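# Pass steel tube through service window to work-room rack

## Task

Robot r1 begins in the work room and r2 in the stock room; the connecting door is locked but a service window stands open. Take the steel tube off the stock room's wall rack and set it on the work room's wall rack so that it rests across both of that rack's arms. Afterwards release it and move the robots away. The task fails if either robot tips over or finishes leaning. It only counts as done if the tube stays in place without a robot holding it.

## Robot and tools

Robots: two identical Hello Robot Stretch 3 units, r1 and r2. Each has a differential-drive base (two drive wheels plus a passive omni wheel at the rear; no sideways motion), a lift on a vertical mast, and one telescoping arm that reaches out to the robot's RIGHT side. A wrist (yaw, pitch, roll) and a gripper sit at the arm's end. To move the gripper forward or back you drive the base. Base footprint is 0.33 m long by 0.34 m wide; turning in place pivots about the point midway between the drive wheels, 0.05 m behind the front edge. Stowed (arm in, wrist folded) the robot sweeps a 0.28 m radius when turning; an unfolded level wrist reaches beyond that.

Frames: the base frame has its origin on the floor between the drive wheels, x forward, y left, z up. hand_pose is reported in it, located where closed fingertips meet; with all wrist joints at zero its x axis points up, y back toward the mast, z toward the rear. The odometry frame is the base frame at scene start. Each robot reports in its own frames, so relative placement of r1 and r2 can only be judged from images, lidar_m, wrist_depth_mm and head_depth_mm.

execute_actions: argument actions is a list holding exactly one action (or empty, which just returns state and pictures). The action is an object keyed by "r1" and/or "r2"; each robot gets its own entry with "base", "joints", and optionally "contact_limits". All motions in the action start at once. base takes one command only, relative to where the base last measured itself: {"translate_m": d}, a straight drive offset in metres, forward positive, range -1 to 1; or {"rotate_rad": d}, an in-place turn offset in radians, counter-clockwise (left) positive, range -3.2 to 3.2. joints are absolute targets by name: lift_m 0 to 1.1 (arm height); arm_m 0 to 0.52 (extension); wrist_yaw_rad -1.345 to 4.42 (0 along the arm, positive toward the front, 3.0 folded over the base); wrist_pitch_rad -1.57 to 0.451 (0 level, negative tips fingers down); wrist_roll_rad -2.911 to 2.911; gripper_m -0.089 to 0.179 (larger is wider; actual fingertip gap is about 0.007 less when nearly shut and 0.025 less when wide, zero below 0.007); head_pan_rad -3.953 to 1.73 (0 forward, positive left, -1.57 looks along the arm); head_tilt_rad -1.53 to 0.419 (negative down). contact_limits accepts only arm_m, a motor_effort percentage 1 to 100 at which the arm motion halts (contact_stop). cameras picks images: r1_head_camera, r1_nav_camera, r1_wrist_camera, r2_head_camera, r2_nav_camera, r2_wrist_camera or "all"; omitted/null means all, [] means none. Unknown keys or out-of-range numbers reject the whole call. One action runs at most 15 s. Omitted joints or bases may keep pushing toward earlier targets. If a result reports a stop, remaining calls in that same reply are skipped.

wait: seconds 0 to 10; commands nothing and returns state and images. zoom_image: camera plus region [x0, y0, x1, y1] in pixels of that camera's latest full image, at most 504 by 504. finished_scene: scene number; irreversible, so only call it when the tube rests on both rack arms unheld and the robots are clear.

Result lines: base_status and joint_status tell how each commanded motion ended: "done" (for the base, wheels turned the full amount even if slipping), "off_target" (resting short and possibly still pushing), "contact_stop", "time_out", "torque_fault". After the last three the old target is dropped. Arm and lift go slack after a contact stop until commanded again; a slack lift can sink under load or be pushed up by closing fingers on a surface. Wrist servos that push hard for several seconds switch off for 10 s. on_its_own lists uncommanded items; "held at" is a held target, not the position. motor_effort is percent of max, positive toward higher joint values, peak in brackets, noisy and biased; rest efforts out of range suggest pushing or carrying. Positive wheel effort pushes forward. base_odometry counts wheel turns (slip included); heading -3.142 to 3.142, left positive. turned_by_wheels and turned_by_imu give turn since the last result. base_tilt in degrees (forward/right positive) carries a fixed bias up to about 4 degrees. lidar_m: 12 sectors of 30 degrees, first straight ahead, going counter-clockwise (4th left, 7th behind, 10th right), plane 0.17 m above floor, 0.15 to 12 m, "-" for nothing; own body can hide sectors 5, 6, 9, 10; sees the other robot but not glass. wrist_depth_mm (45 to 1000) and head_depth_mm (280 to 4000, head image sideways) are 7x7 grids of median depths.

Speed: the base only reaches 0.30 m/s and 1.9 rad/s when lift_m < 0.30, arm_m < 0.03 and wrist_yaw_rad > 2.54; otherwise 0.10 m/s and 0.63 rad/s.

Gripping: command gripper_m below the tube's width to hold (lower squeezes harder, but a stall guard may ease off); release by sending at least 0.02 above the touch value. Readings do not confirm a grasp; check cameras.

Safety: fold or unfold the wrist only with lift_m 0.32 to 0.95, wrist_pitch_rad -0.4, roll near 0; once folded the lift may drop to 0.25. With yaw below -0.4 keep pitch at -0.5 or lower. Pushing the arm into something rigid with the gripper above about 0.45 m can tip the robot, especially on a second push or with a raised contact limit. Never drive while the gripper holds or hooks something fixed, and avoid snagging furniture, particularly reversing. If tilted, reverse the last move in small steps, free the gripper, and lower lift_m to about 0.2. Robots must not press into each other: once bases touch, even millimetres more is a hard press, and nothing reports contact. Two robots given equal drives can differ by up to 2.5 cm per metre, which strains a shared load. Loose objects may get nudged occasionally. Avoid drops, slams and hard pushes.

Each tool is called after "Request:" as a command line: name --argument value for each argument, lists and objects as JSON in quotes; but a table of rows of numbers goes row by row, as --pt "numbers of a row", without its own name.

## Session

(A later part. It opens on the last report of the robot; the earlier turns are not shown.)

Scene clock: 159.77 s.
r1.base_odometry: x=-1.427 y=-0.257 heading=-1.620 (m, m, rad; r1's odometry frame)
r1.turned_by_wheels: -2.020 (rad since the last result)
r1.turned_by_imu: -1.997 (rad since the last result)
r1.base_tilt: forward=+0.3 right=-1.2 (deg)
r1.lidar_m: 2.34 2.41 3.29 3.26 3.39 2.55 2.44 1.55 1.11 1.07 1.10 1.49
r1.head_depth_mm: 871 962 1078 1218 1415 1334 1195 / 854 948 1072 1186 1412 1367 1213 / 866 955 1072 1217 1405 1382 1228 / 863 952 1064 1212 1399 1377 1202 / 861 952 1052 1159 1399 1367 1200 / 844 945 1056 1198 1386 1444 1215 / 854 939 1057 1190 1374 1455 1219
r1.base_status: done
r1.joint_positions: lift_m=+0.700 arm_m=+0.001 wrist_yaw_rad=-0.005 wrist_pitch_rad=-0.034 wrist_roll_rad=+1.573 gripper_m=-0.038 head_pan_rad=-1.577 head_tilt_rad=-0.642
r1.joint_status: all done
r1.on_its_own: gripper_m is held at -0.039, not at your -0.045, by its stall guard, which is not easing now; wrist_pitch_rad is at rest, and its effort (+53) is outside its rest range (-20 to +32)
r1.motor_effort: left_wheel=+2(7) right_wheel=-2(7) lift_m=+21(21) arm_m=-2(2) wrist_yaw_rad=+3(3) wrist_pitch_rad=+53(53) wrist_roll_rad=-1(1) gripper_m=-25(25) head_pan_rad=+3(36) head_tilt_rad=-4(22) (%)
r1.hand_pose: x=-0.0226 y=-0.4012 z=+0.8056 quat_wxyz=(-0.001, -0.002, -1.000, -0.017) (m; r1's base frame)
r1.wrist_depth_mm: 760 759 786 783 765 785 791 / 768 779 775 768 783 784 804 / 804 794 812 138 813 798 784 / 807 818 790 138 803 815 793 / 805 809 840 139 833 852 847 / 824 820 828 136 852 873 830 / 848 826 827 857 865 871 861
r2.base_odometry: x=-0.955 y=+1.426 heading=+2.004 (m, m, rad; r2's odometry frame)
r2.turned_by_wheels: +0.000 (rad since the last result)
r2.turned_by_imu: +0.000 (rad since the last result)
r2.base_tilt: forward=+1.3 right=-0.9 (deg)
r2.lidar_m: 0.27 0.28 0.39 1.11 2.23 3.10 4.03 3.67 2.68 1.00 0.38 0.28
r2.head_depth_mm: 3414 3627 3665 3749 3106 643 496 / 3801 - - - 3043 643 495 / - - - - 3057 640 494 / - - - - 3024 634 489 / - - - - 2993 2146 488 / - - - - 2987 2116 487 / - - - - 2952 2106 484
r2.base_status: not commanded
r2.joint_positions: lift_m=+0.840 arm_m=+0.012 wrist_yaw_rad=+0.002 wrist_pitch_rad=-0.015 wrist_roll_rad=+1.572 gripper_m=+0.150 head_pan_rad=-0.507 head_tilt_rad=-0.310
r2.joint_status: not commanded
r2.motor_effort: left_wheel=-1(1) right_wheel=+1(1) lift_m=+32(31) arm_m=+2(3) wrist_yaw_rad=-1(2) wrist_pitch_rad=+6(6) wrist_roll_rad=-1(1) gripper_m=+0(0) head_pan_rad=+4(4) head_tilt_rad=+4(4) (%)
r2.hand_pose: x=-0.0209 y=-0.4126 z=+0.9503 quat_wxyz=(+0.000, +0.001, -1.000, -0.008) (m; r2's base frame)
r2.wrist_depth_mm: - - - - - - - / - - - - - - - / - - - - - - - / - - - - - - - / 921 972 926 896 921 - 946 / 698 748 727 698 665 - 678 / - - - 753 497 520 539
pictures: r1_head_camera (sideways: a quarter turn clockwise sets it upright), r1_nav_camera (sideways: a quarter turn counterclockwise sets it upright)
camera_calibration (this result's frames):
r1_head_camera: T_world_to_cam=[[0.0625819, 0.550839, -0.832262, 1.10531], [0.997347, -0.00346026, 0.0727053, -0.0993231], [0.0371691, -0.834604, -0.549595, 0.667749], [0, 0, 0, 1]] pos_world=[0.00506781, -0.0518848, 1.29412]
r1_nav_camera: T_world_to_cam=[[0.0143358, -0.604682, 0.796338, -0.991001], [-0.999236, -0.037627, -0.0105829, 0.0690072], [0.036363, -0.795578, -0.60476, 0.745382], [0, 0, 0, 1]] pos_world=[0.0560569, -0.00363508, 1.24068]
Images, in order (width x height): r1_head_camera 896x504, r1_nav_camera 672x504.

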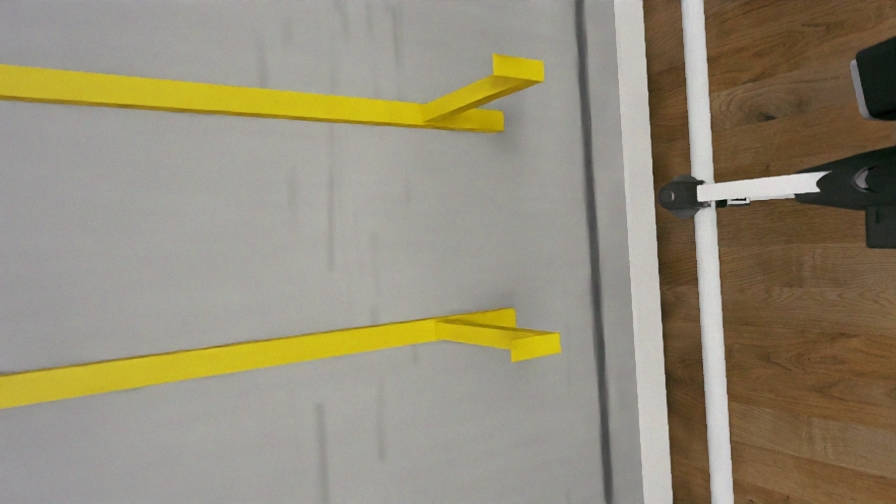

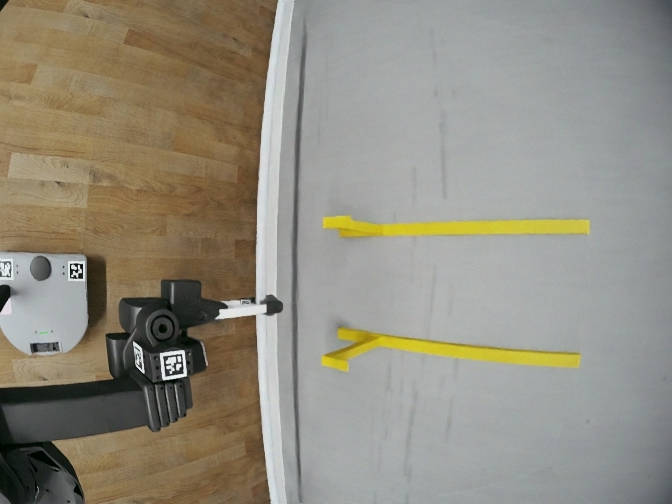

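Request:
execute_actions --actions '[{"r1":{"joints":{"arm_m":0.52}}}]' --cameras '[]'

Request:
execute_actions --actions '[{"r1":{"joints":{"lift_m":0.6}}}]' --cameras '["r1_wrist_camera","r1_head_camera"]'

Scene clock: 164.93 s.
r1.base_odometry: x=-1.427 y=-0.257 heading=-1.620 (m, m, rad; r1's odometry frame)
r1.turned_by_wheels: +0.000 (rad since the last result)
r1.turned_by_imu: +0.001 (rad since the last result)
r1.base_tilt: forward=+0.2 right=-1.2 (deg)
r1.lidar_m: 2.33 2.41 3.26 3.27 3.39 2.55 2.44 1.55 1.12 1.07 1.10 1.49
r1.head_depth_mm: 870 964 1072 1230 1419 1433 - / 855 950 1074 1153 1395 1396 1162 / 865 955 1064 - 1408 1418 1194 / 863 953 1065 1181 1401 1421 1200 / 860 949 1046 1165 1389 1433 1208 / 842 944 1059 1197 1385 1443 1219 / 857 939 1054 1193 1379 1451 1213
r1.base_status: not commanded
r1.joint_positions: lift_m=+0.700 arm_m=+0.520 wrist_yaw_rad=+0.000 wrist_pitch_rad=-0.034 wrist_roll_rad=+1.573 gripper_m=-0.038 head_pan_rad=-1.577 head_tilt_rad=-0.642
r1.joint_status: all done
r1.on_its_own: gripper_m is held at -0.039, not at your -0.045, by its stall guard, which is not easing now; wrist_pitch_rad is at rest, and its effort (+53) is outside its rest range (-20 to +32)
r1.motor_effort: left_wheel=+1(1) right_wheel=-3(2) lift_m=+21(21) arm_m=+3(4) wrist_yaw_rad=+0(3) wrist_pitch_rad=+53(53) wrist_roll_rad=-1(1) gripper_m=-25(25) head_pan_rad=+3(3) head_tilt_rad=-4(4) (%)
r1.hand_pose: x=-0.0213 y=-0.9200 z=+0.8056 quat_wxyz=(+0.000, +0.000, -1.000, -0.017) (m; r1's base frame)
r1.wrist_depth_mm: 285 286 289 290 292 297 302 / 288 290 293 293 299 300 302 / 296 300 297 299 304 302 309 / 298 303 303 141 305 307 310 / 304 306 313 141 310 315 314 / 309 309 314 136 321 317 321 / 312 318 317 320 320 326 328
r2.base_odometry: x=-0.955 y=+1.426 heading=+2.004 (m, m, rad; r2's odometry frame)
r2.turned_by_wheels: +0.000 (rad since the last result)
r2.turned_by_imu: +0.000 (rad since the last result)
r2.base_tilt: forward=+1.3 right=-0.9 (deg)
r2.lidar_m: 0.27 0.28 0.39 1.11 2.23 3.10 4.03 3.68 2.68 1.00 0.38 0.28
r2.head_depth_mm: 3405 3637 3640 3747 3109 644 495 / 3859 - - - 3096 640 494 / - - - - 3056 638 492 / - - - - 3043 636 491 / - - - - 2990 2141 488 / - - - - 2961 2119 486 / - - - - 3006 2098 484
r2.base_status: not commanded
r2.joint_positions: lift_m=+0.840 arm_m=+0.012 wrist_yaw_rad=+0.002 wrist_pitch_rad=-0.015 wrist_roll_rad=+1.572 gripper_m=+0.150 head_pan_rad=-0.507 head_tilt_rad=-0.310
r2.joint_status: not commanded
r2.motor_effort: left_wheel=-1(2) right_wheel=+1(2) lift_m=+32(31) arm_m=+3(3) wrist_yaw_rad=-2(1) wrist_pitch_rad=+6(6) wrist_roll_rad=-1(2) gripper_m=+1(0) head_pan_rad=+4(5) head_tilt_rad=+4(5) (%)
r2.hand_pose: x=-0.0209 y=-0.4126 z=+0.9503 quat_wxyz=(+0.000, +0.001, -1.000, -0.008) (m; r2's base frame)
r2.wrist_depth_mm: - - - - - - - / - - - - - - - / - - - - - - - / - - - - - - - / 918 996 937 853 944 - 951 / 705 722 739 741 685 - 694 / - - - 747 503 523 538
pictures: none
No camera images: the call's "cameras" was empty. Leave "cameras" out to get every camera's image.

Scene clock: 166.67 s.
r1.base_odometry: x=-1.427 y=-0.257 heading=-1.620 (m, m, rad; r1's odometry frame)
r1.turned_by_wheels: +0.000 (rad since the last result)
r1.turned_by_imu: +0.000 (rad since the last result)
r1.base_tilt: forward=+0.2 right=-1.2 (deg)
r1.lidar_m: 2.33 2.41 3.26 3.27 3.37 2.55 2.44 1.55 1.12 1.07 1.10 1.49
r1.head_depth_mm: 870 963 1071 1211 1434 1404 1205 / 857 950 1075 1159 1382 - 1195 / 866 954 1070 1190 1471 1418 1200 / 862 952 1065 1185 1433 1418 1199 / 860 947 1050 1168 1393 1434 1212 / 843 943 1057 1178 1382 1445 1213 / 856 945 1056 1194 1384 1454 1229
r1.base_status: not commanded
r1.joint_positions: lift_m=+0.600 arm_m=+0.520 wrist_yaw_rad=+0.000 wrist_pitch_rad=-0.034 wrist_roll_rad=+1.573 gripper_m=-0.038 head_pan_rad=-1.577 head_tilt_rad=-0.642
r1.joint_status: all done
r1.on_its_own: gripper_m is held at -0.039, not at your -0.045, by its stall guard, which is not easing now; wrist_pitch_rad is at rest, and its effort (+53) is outside its rest range (-20 to +32)
r1.motor_effort: left_wheel=+1(2) right_wheel=-2(2) lift_m=+21(21) arm_m=+3(3) wrist_yaw_rad=+0(0) wrist_pitch_rad=+53(53) wrist_roll_rad=-1(1) gripper_m=-26(26) head_pan_rad=+2(2) head_tilt_rad=-3(4) (%)
r1.hand_pose: x=-0.0213 y=-0.9200 z=+0.7055 quat_wxyz=(+0.000, +0.000, -1.000, -0.017) (m; r1's base frame)
r1.wrist_depth_mm: 287 290 290 287 297 297 296 / 292 291 295 291 296 300 305 / 296 300 298 142 298 305 305 / 295 302 302 143 307 311 312 / 305 308 307 140 313 312 316 / 306 312 313 136 324 320 327 / 312 315 318 321 320 325 326
r2.base_odometry: x=-0.955 y=+1.426 heading=+2.004 (m, m, rad; r2's odometry frame)
r2.turned_by_wheels: +0.000 (rad since the last result)
r2.turned_by_imu: +0.000 (rad since the last result)
r2.base_tilt: forward=+1.3 right=-0.9 (deg)
r2.lidar_m: 0.27 0.28 0.39 1.12 2.23 3.10 4.02 3.69 2.67 1.00 0.38 0.28
r2.head_depth_mm: 3449 3651 3686 3744 3059 643 497 / 3828 - - - 3057 639 494 / - - - - 3032 638 492 / - - - - 3012 634 490 / - - - - 2981 2117 488 / - - - - 3004 2109 485 / - - - - 2978 2093 483
r2.base_status: not commanded
r2.joint_positions: lift_m=+0.840 arm_m=+0.012 wrist_yaw_rad=+0.002 wrist_pitch_rad=-0.015 wrist_roll_rad=+1.572 gripper_m=+0.150 head_pan_rad=-0.507 head_tilt_rad=-0.310
r2.joint_status: not commanded
r2.motor_effort: left_wheel=-1(2) right_wheel=+1(1) lift_m=+31(31) arm_m=+2(4) wrist_yaw_rad=-1(2) wrist_pitch_rad=+6(6) wrist_roll_rad=-1(1) gripper_m=+0(1) head_pan_rad=+4(4) head_tilt_rad=+4(4) (%)
r2.hand_pose: x=-0.0209 y=-0.4126 z=+0.9503 quat_wxyz=(+0.000, +0.001, -1.000, -0.008) (m; r2's base frame)
r2.wrist_depth_mm: - - - - - - - / - - - - - - - / - - - - - - - / - - - - - - - / 921 983 945 912 932 - 960 / 740 740 730 729 684 - 689 / - - - 757 508 527 534
pictures: r1_head_camera (sideways: a quarter turn clockwise sets it upright), r1_wrist_camera
camera_calibration (this result's frames):
r1_head_camera: T_world_to_cam=[[0.0625817, 0.550881, -0.832234, 1.10527], [0.997347, -0.00346321, 0.0727054, -0.0993233], [0.0371699, -0.834576, -0.549637, 0.667804], [0, 0, 0, 1]] pos_world=[0.00506785, -0.0518844, 1.29412]
r1_wrist_camera: T_world_to_cam=[[0.00833261, -0.0147749, -0.999856, 0.694775], [0.990761, 0.135475, 0.0062549, 0.179233], [0.135363, -0.990671, 0.0157673, -0.760387], [0, 0, 0, 1]] pos_world=[-0.0804383, -0.76731, 0.705544]
Images, in order (width x height): r1_head_camera 896x504, r1_wrist_camera 644x364.

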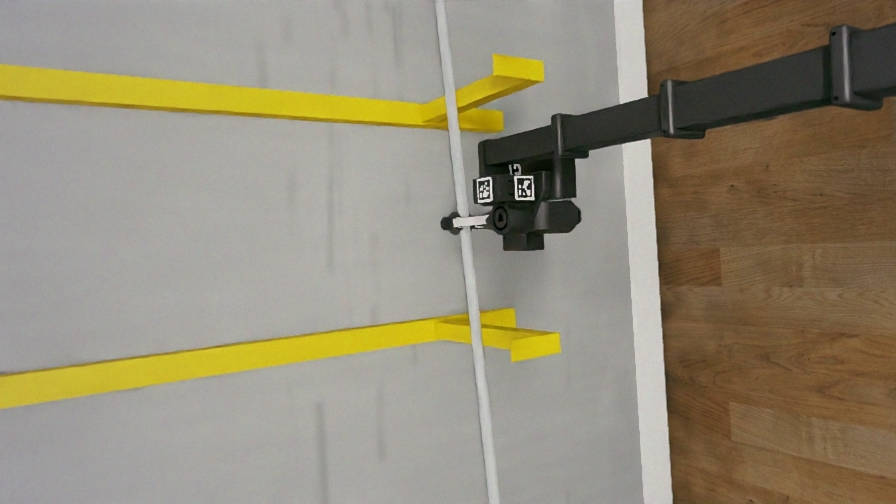

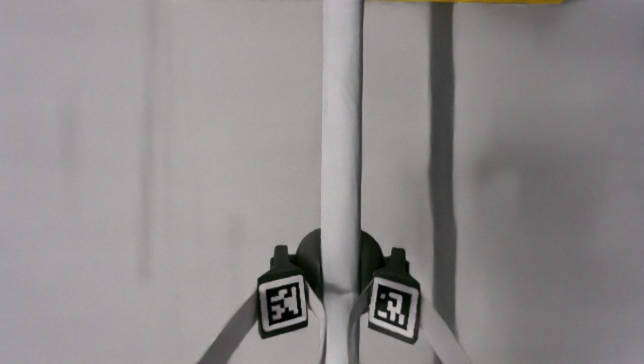

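Request:
execute_actions --actions '[{"r1":{"joints":{"lift_m":0.565}}}]' --cameras '[]'

Scene clock: 167.90 s.
r1.base_odometry: x=-1.427 y=-0.257 heading=-1.620 (m, m, rad; r1's odometry frame)
r1.turned_by_wheels: +0.000 (rad since the last result)
r1.turned_by_imu: +0.000 (rad since the last result)
r1.base_tilt: forward=+0.2 right=-1.2 (deg)
r1.lidar_m: 2.34 2.41 3.26 3.26 3.37 2.54 2.45 1.55 1.11 1.07 1.10 1.49
r1.head_depth_mm: 867 962 1080 1202 1418 1402 1208 / 854 947 1077 1165 1382 1444 1188 / 865 958 1067 1194 1478 1421 1187 / 865 948 1066 1186 1418 1424 1198 / 857 951 1048 1168 1393 1442 1203 / 844 945 1059 1182 1384 1453 1213 / 852 944 1053 1194 1384 1462 1222
r1.base_status: not commanded
r1.joint_positions: lift_m=+0.565 arm_m=+0.520 wrist_yaw_rad=+0.000 wrist_pitch_rad=+0.050 wrist_roll_rad=+1.573 gripper_m=-0.038 head_pan_rad=-1.577 head_tilt_rad=-0.642
r1.joint_status: all done
r1.on_its_own: gripper_m is held at -0.039, not at your -0.045, by its stall guard, which is not easing now; wrist_pitch_rad moved +0.084 to your old target +0.070
r1.motor_effort: left_wheel=+1(1) right_wheel=-2(2) lift_m=+16(21) arm_m=+3(3) wrist_yaw_rad=+0(0) wrist_pitch_rad=+10(53) wrist_roll_rad=-1(1) gripper_m=-20(26) head_pan_rad=+3(2) head_tilt_rad=-3(3) (%)
r1.hand_pose: x=-0.0213 y=-0.9218 z=+0.6924 quat_wxyz=(-0.001, +0.000, -1.000, +0.025) (m; r1's base frame)
r1.wrist_depth_mm: 304 301 294 286 284 278 278 / 308 305 298 292 290 284 280 / 318 308 307 296 293 290 284 / 320 313 303 305 298 292 287 / 323 323 313 138 302 300 292 / 327 325 323 136 304 303 298 / 338 328 329 320 312 306 303
r2.base_odometry: x=-0.955 y=+1.426 heading=+2.004 (m, m, rad; r2's odometry frame)
r2.turned_by_wheels: +0.000 (rad since the last result)
r2.turned_by_imu: +0.000 (rad since the last result)
r2.base_tilt: forward=+1.4 right=-0.9 (deg)
r2.lidar_m: 0.27 0.28 0.39 1.12 2.23 3.07 4.04 3.68 2.68 1.00 0.38 0.28
r2.head_depth_mm: 3419 3602 3687 3768 3100 643 496 / 3773 - - - 3096 640 495 / - - - - 3060 639 493 / - - - - 3057 634 490 / - - - - 3049 2119 488 / - - - - 2982 2119 486 / - - - - 2975 2085 483
r2.base_status: not commanded
r2.joint_positions: lift_m=+0.840 arm_m=+0.012 wrist_yaw_rad=+0.002 wrist_pitch_rad=-0.015 wrist_roll_rad=+1.572 gripper_m=+0.150 head_pan_rad=-0.507 head_tilt_rad=-0.310
r2.joint_status: not commanded
r2.motor_effort: left_wheel=-2(1) right_wheel=+1(1) lift_m=+32(31) arm_m=+3(3) wrist_yaw_rad=-1(2) wrist_pitch_rad=+6(6) wrist_roll_rad=-1(1) gripper_m=+0(1) head_pan_rad=+4(4) head_tilt_rad=+6(4) (%)
r2.hand_pose: x=-0.0209 y=-0.4126 z=+0.9503 quat_wxyz=(+0.000, +0.001, -1.000, -0.008) (m; r2's base frame)
r2.wrist_depth_mm: - - - - - - - / - - - - - - - / - - - - - - - / - - - - - - - / 900 987 899 864 949 - 966 / 712 720 721 744 676 - 705 / - - - 734 505 521 539
pictures: none
No camera images: the call's "cameras" was empty. Leave "cameras" out to get every camera's image.

Request:
execute_actions --actions '[{"r1":{"joints":{"gripper_m":0.1}}}]' --cameras '[]'

Request:
execute_actions --actions '[{"r1":{"joints":{"arm_m":0}}}]' --cameras '["r1_head_camera"]'

Request:
finished_scene --scene 2

Scene clock: 170.17 s.
r1.base_odometry: x=-1.427 y=-0.257 heading=-1.620 (m, m, rad; r1's odometry frame)
r1.turned_by_wheels: +0.000 (rad since the last result)
r1.turned_by_imu: +0.001 (rad since the last result)
r1.base_tilt: forward=+0.3 right=-1.3 (deg)
r1.lidar_m: 2.34 2.42 3.26 3.27 3.39 2.54 2.44 1.55 1.11 1.07 1.10 1.49
r1.head_depth_mm: 871 962 1080 1206 1418 1396 1207 / 859 946 1073 1157 1391 1439 1187 / 865 953 1070 1193 1479 1414 1196 / 860 954 1065 1186 1404 1432 1197 / 861 951 1050 1161 1397 1428 1207 / 841 945 1059 1171 1386 1435 1215 / 855 943 1054 1197 1373 1459 1218
r1.base_status: not commanded
r1.joint_positions: lift_m=+0.565 arm_m=+0.520 wrist_yaw_rad=+0.000 wrist_pitch_rad=+0.051 wrist_roll_rad=+1.573 gripper_m=+0.100 head_pan_rad=-1.577 head_tilt_rad=-0.642
r1.joint_status: all done
r1.motor_effort: left_wheel=+1(2) right_wheel=-2(3) lift_m=+17(17) arm_m=+3(3) wrist_yaw_rad=+0(0) wrist_pitch_rad=+9(10) wrist_roll_rad=-1(1) gripper_m=+1(84) head_pan_rad=+3(3) head_tilt_rad=-5(5) (%)
r1.hand_pose: x=-0.0213 y=-0.9219 z=+0.6925 quat_wxyz=(-0.001, +0.000, -1.000, +0.025) (m; r1's base frame)
r1.wrist_depth_mm: 307 299 296 288 283 278 277 / 312 306 298 293 293 282 277 / 318 311 307 295 293 288 285 / 319 318 308 299 298 293 289 / 321 316 319 305 300 298 291 / 329 326 314 307 308 303 297 / 336 331 323 314 312 307 302
r2.base_odometry: x=-0.955 y=+1.426 heading=+2.004 (m, m, rad; r2's odometry frame)
r2.turned_by_wheels: +0.000 (rad since the last result)
r2.turned_by_imu: +0.000 (rad since the last result)
r2.base_tilt: forward=+1.3 right=-1.0 (deg)
r2.lidar_m: 0.27 0.28 0.39 1.12 2.24 3.08 4.03 3.67 2.68 1.00 0.38 0.28
r2.head_depth_mm: 3401 3616 3713 3819 3115 641 495 / 3826 - - - 3079 643 495 / - - - - 3063 639 493 / - - - - 3027 632 491 / - - - - 2979 2121 487 / - - - - 3003 2124 485 / - - - - 2964 2084 484
r2.base_status: not commanded
r2.joint_positions: lift_m=+0.840 arm_m=+0.012 wrist_yaw_rad=+0.002 wrist_pitch_rad=-0.015 wrist_roll_rad=+1.572 gripper_m=+0.150 head_pan_rad=-0.507 head_tilt_rad=-0.310
r2.joint_status: not commanded
r2.motor_effort: left_wheel=-2(2) right_wheel=+1(1) lift_m=+31(32) arm_m=+3(3) wrist_yaw_rad=-2(1) wrist_pitch_rad=+6(6) wrist_roll_rad=-1(2) gripper_m=+0(1) head_pan_rad=+4(4) head_tilt_rad=+4(5) (%)
r2.hand_pose: x=-0.0209 y=-0.4126 z=+0.9503 quat_wxyz=(+0.000, +0.001, -1.000, -0.008) (m; r2's base frame)
r2.wrist_depth_mm: - - - - - - - / - - - - - - - / - - - - - - - / - - - - - - - / 899 966 929 850 937 - 942 / 716 735 735 718 665 - 680 / - - - 771 506 534 531
pictures: none
No camera images: the call's "cameras" was empty. Leave "cameras" out to get every camera's image.

Scene clock: 175.17 s.
r1.base_odometry: x=-1.427 y=-0.257 heading=-1.620 (m, m, rad; r1's odometry frame)
r1.turned_by_wheels: +0.000 (rad since the last result)
r1.turned_by_imu: +0.001 (rad since the last result)
r1.base_tilt: forward=+0.3 right=-1.2 (deg)
r1.lidar_m: 2.33 2.42 3.26 3.26 3.36 2.55 2.44 1.55 1.12 1.07 1.10 1.49
r1.head_depth_mm: 869 963 1079 1200 1421 1399 1179 / 857 947 1069 1158 1416 1410 1188 / 865 957 1071 1216 1413 1460 1191 / 861 953 1067 1190 1391 1428 1199 / 861 947 1048 1168 1388 1430 1201 / 844 944 1058 1184 1384 1440 1213 / 855 944 1055 1192 1375 1451 1219
r1.base_status: not commanded
r1.joint_positions: lift_m=+0.565 arm_m=+0.001 wrist_yaw_rad=+0.000 wrist_pitch_rad=+0.049 wrist_roll_rad=+1.573 gripper_m=+0.100 head_pan_rad=-1.577 head_tilt_rad=-0.642
r1.joint_status: all done
r1.motor_effort: left_wheel=+2(1) right_wheel=-2(2) lift_m=+17(17) arm_m=-3(3) wrist_yaw_rad=+0(0) wrist_pitch_rad=+10(10) wrist_roll_rad=-1(1) gripper_m=+1(1) head_pan_rad=+3(3) head_tilt_rad=-3(4) (%)
r1.hand_pose: x=-0.0213 y=-0.4031 z=+0.6921 quat_wxyz=(-0.001, +0.000, -1.000, +0.024) (m; r1's base frame)
r1.wrist_depth_mm: 820 786 770 783 765 740 736 / 817 813 788 769 750 773 762 / 838 819 821 802 788 779 751 / 862 859 818 812 814 786 767 / 858 849 861 807 826 799 778 / 875 890 873 857 824 814 801 / 895 864 893 852 855 830 792
r2.base_odometry: x=-0.955 y=+1.426 heading=+2.004 (m, m, rad; r2's odometry frame)
r2.turned_by_wheels: +0.000 (rad since the last result)
r2.turned_by_imu: +0.000 (rad since the last result)
r2.base_tilt: forward=+1.3 right=-0.9 (deg)
r2.lidar_m: 0.27 0.28 0.39 1.12 2.23 3.08 4.02 3.68 2.68 1.00 0.38 0.28
r2.head_depth_mm: 3457 3613 3664 3797 3113 644 496 / 3838 - - - 3124 642 494 / - - - - 3087 636 493 / - - - - 3049 633 492 / - - - - 2982 2113 487 / - - - - 2989 2123 485 / - - - - 2959 2103 483
r2.base_status: not commanded
r2.joint_positions: lift_m=+0.840 arm_m=+0.012 wrist_yaw_rad=+0.002 wrist_pitch_rad=-0.015 wrist_roll_rad=+1.572 gripper_m=+0.150 head_pan_rad=-0.507 head_tilt_rad=-0.310
r2.joint_status: not commanded
r2.motor_effort: left_wheel=-1(1) right_wheel=+2(1) lift_m=+32(32) arm_m=+4(3) wrist_yaw_rad=-2(2) wrist_pitch_rad=+6(6) wrist_roll_rad=-1(1) gripper_m=+0(0) head_pan_rad=+5(4) head_tilt_rad=+5(5) (%)
r2.hand_pose: x=-0.0209 y=-0.4126 z=+0.9503 quat_wxyz=(+0.000, +0.001, -1.000, -0.008) (m; r2's base frame)
r2.wrist_depth_mm: - - - - - - - / - - - - - - - / - - - - - - - / - - - - - - - / 924 970 906 851 913 - 978 / 716 725 714 754 652 - 686 / - - - 748 501 535 534
pictures: r1_head_camera (sideways: a quarter turn clockwise sets it upright)
camera_calibration (this result's frames):
r1_head_camera: T_world_to_cam=[[0.0625585, 0.550896, -0.832226, 1.10526], [0.997348, -0.00342207, 0.0727055, -0.0993233], [0.0372052, -0.834567, -0.549649, 0.667819], [0, 0, 0, 1]] pos_world=[0.00507004, -0.0518844, 1.29411]
Images, in order (width x height): r1_head_camera 896x504.

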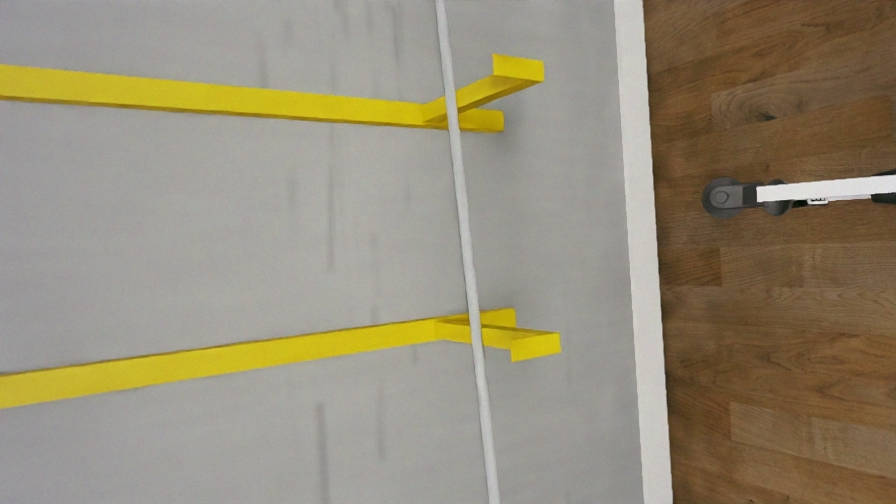

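The scene is finished: the task was done.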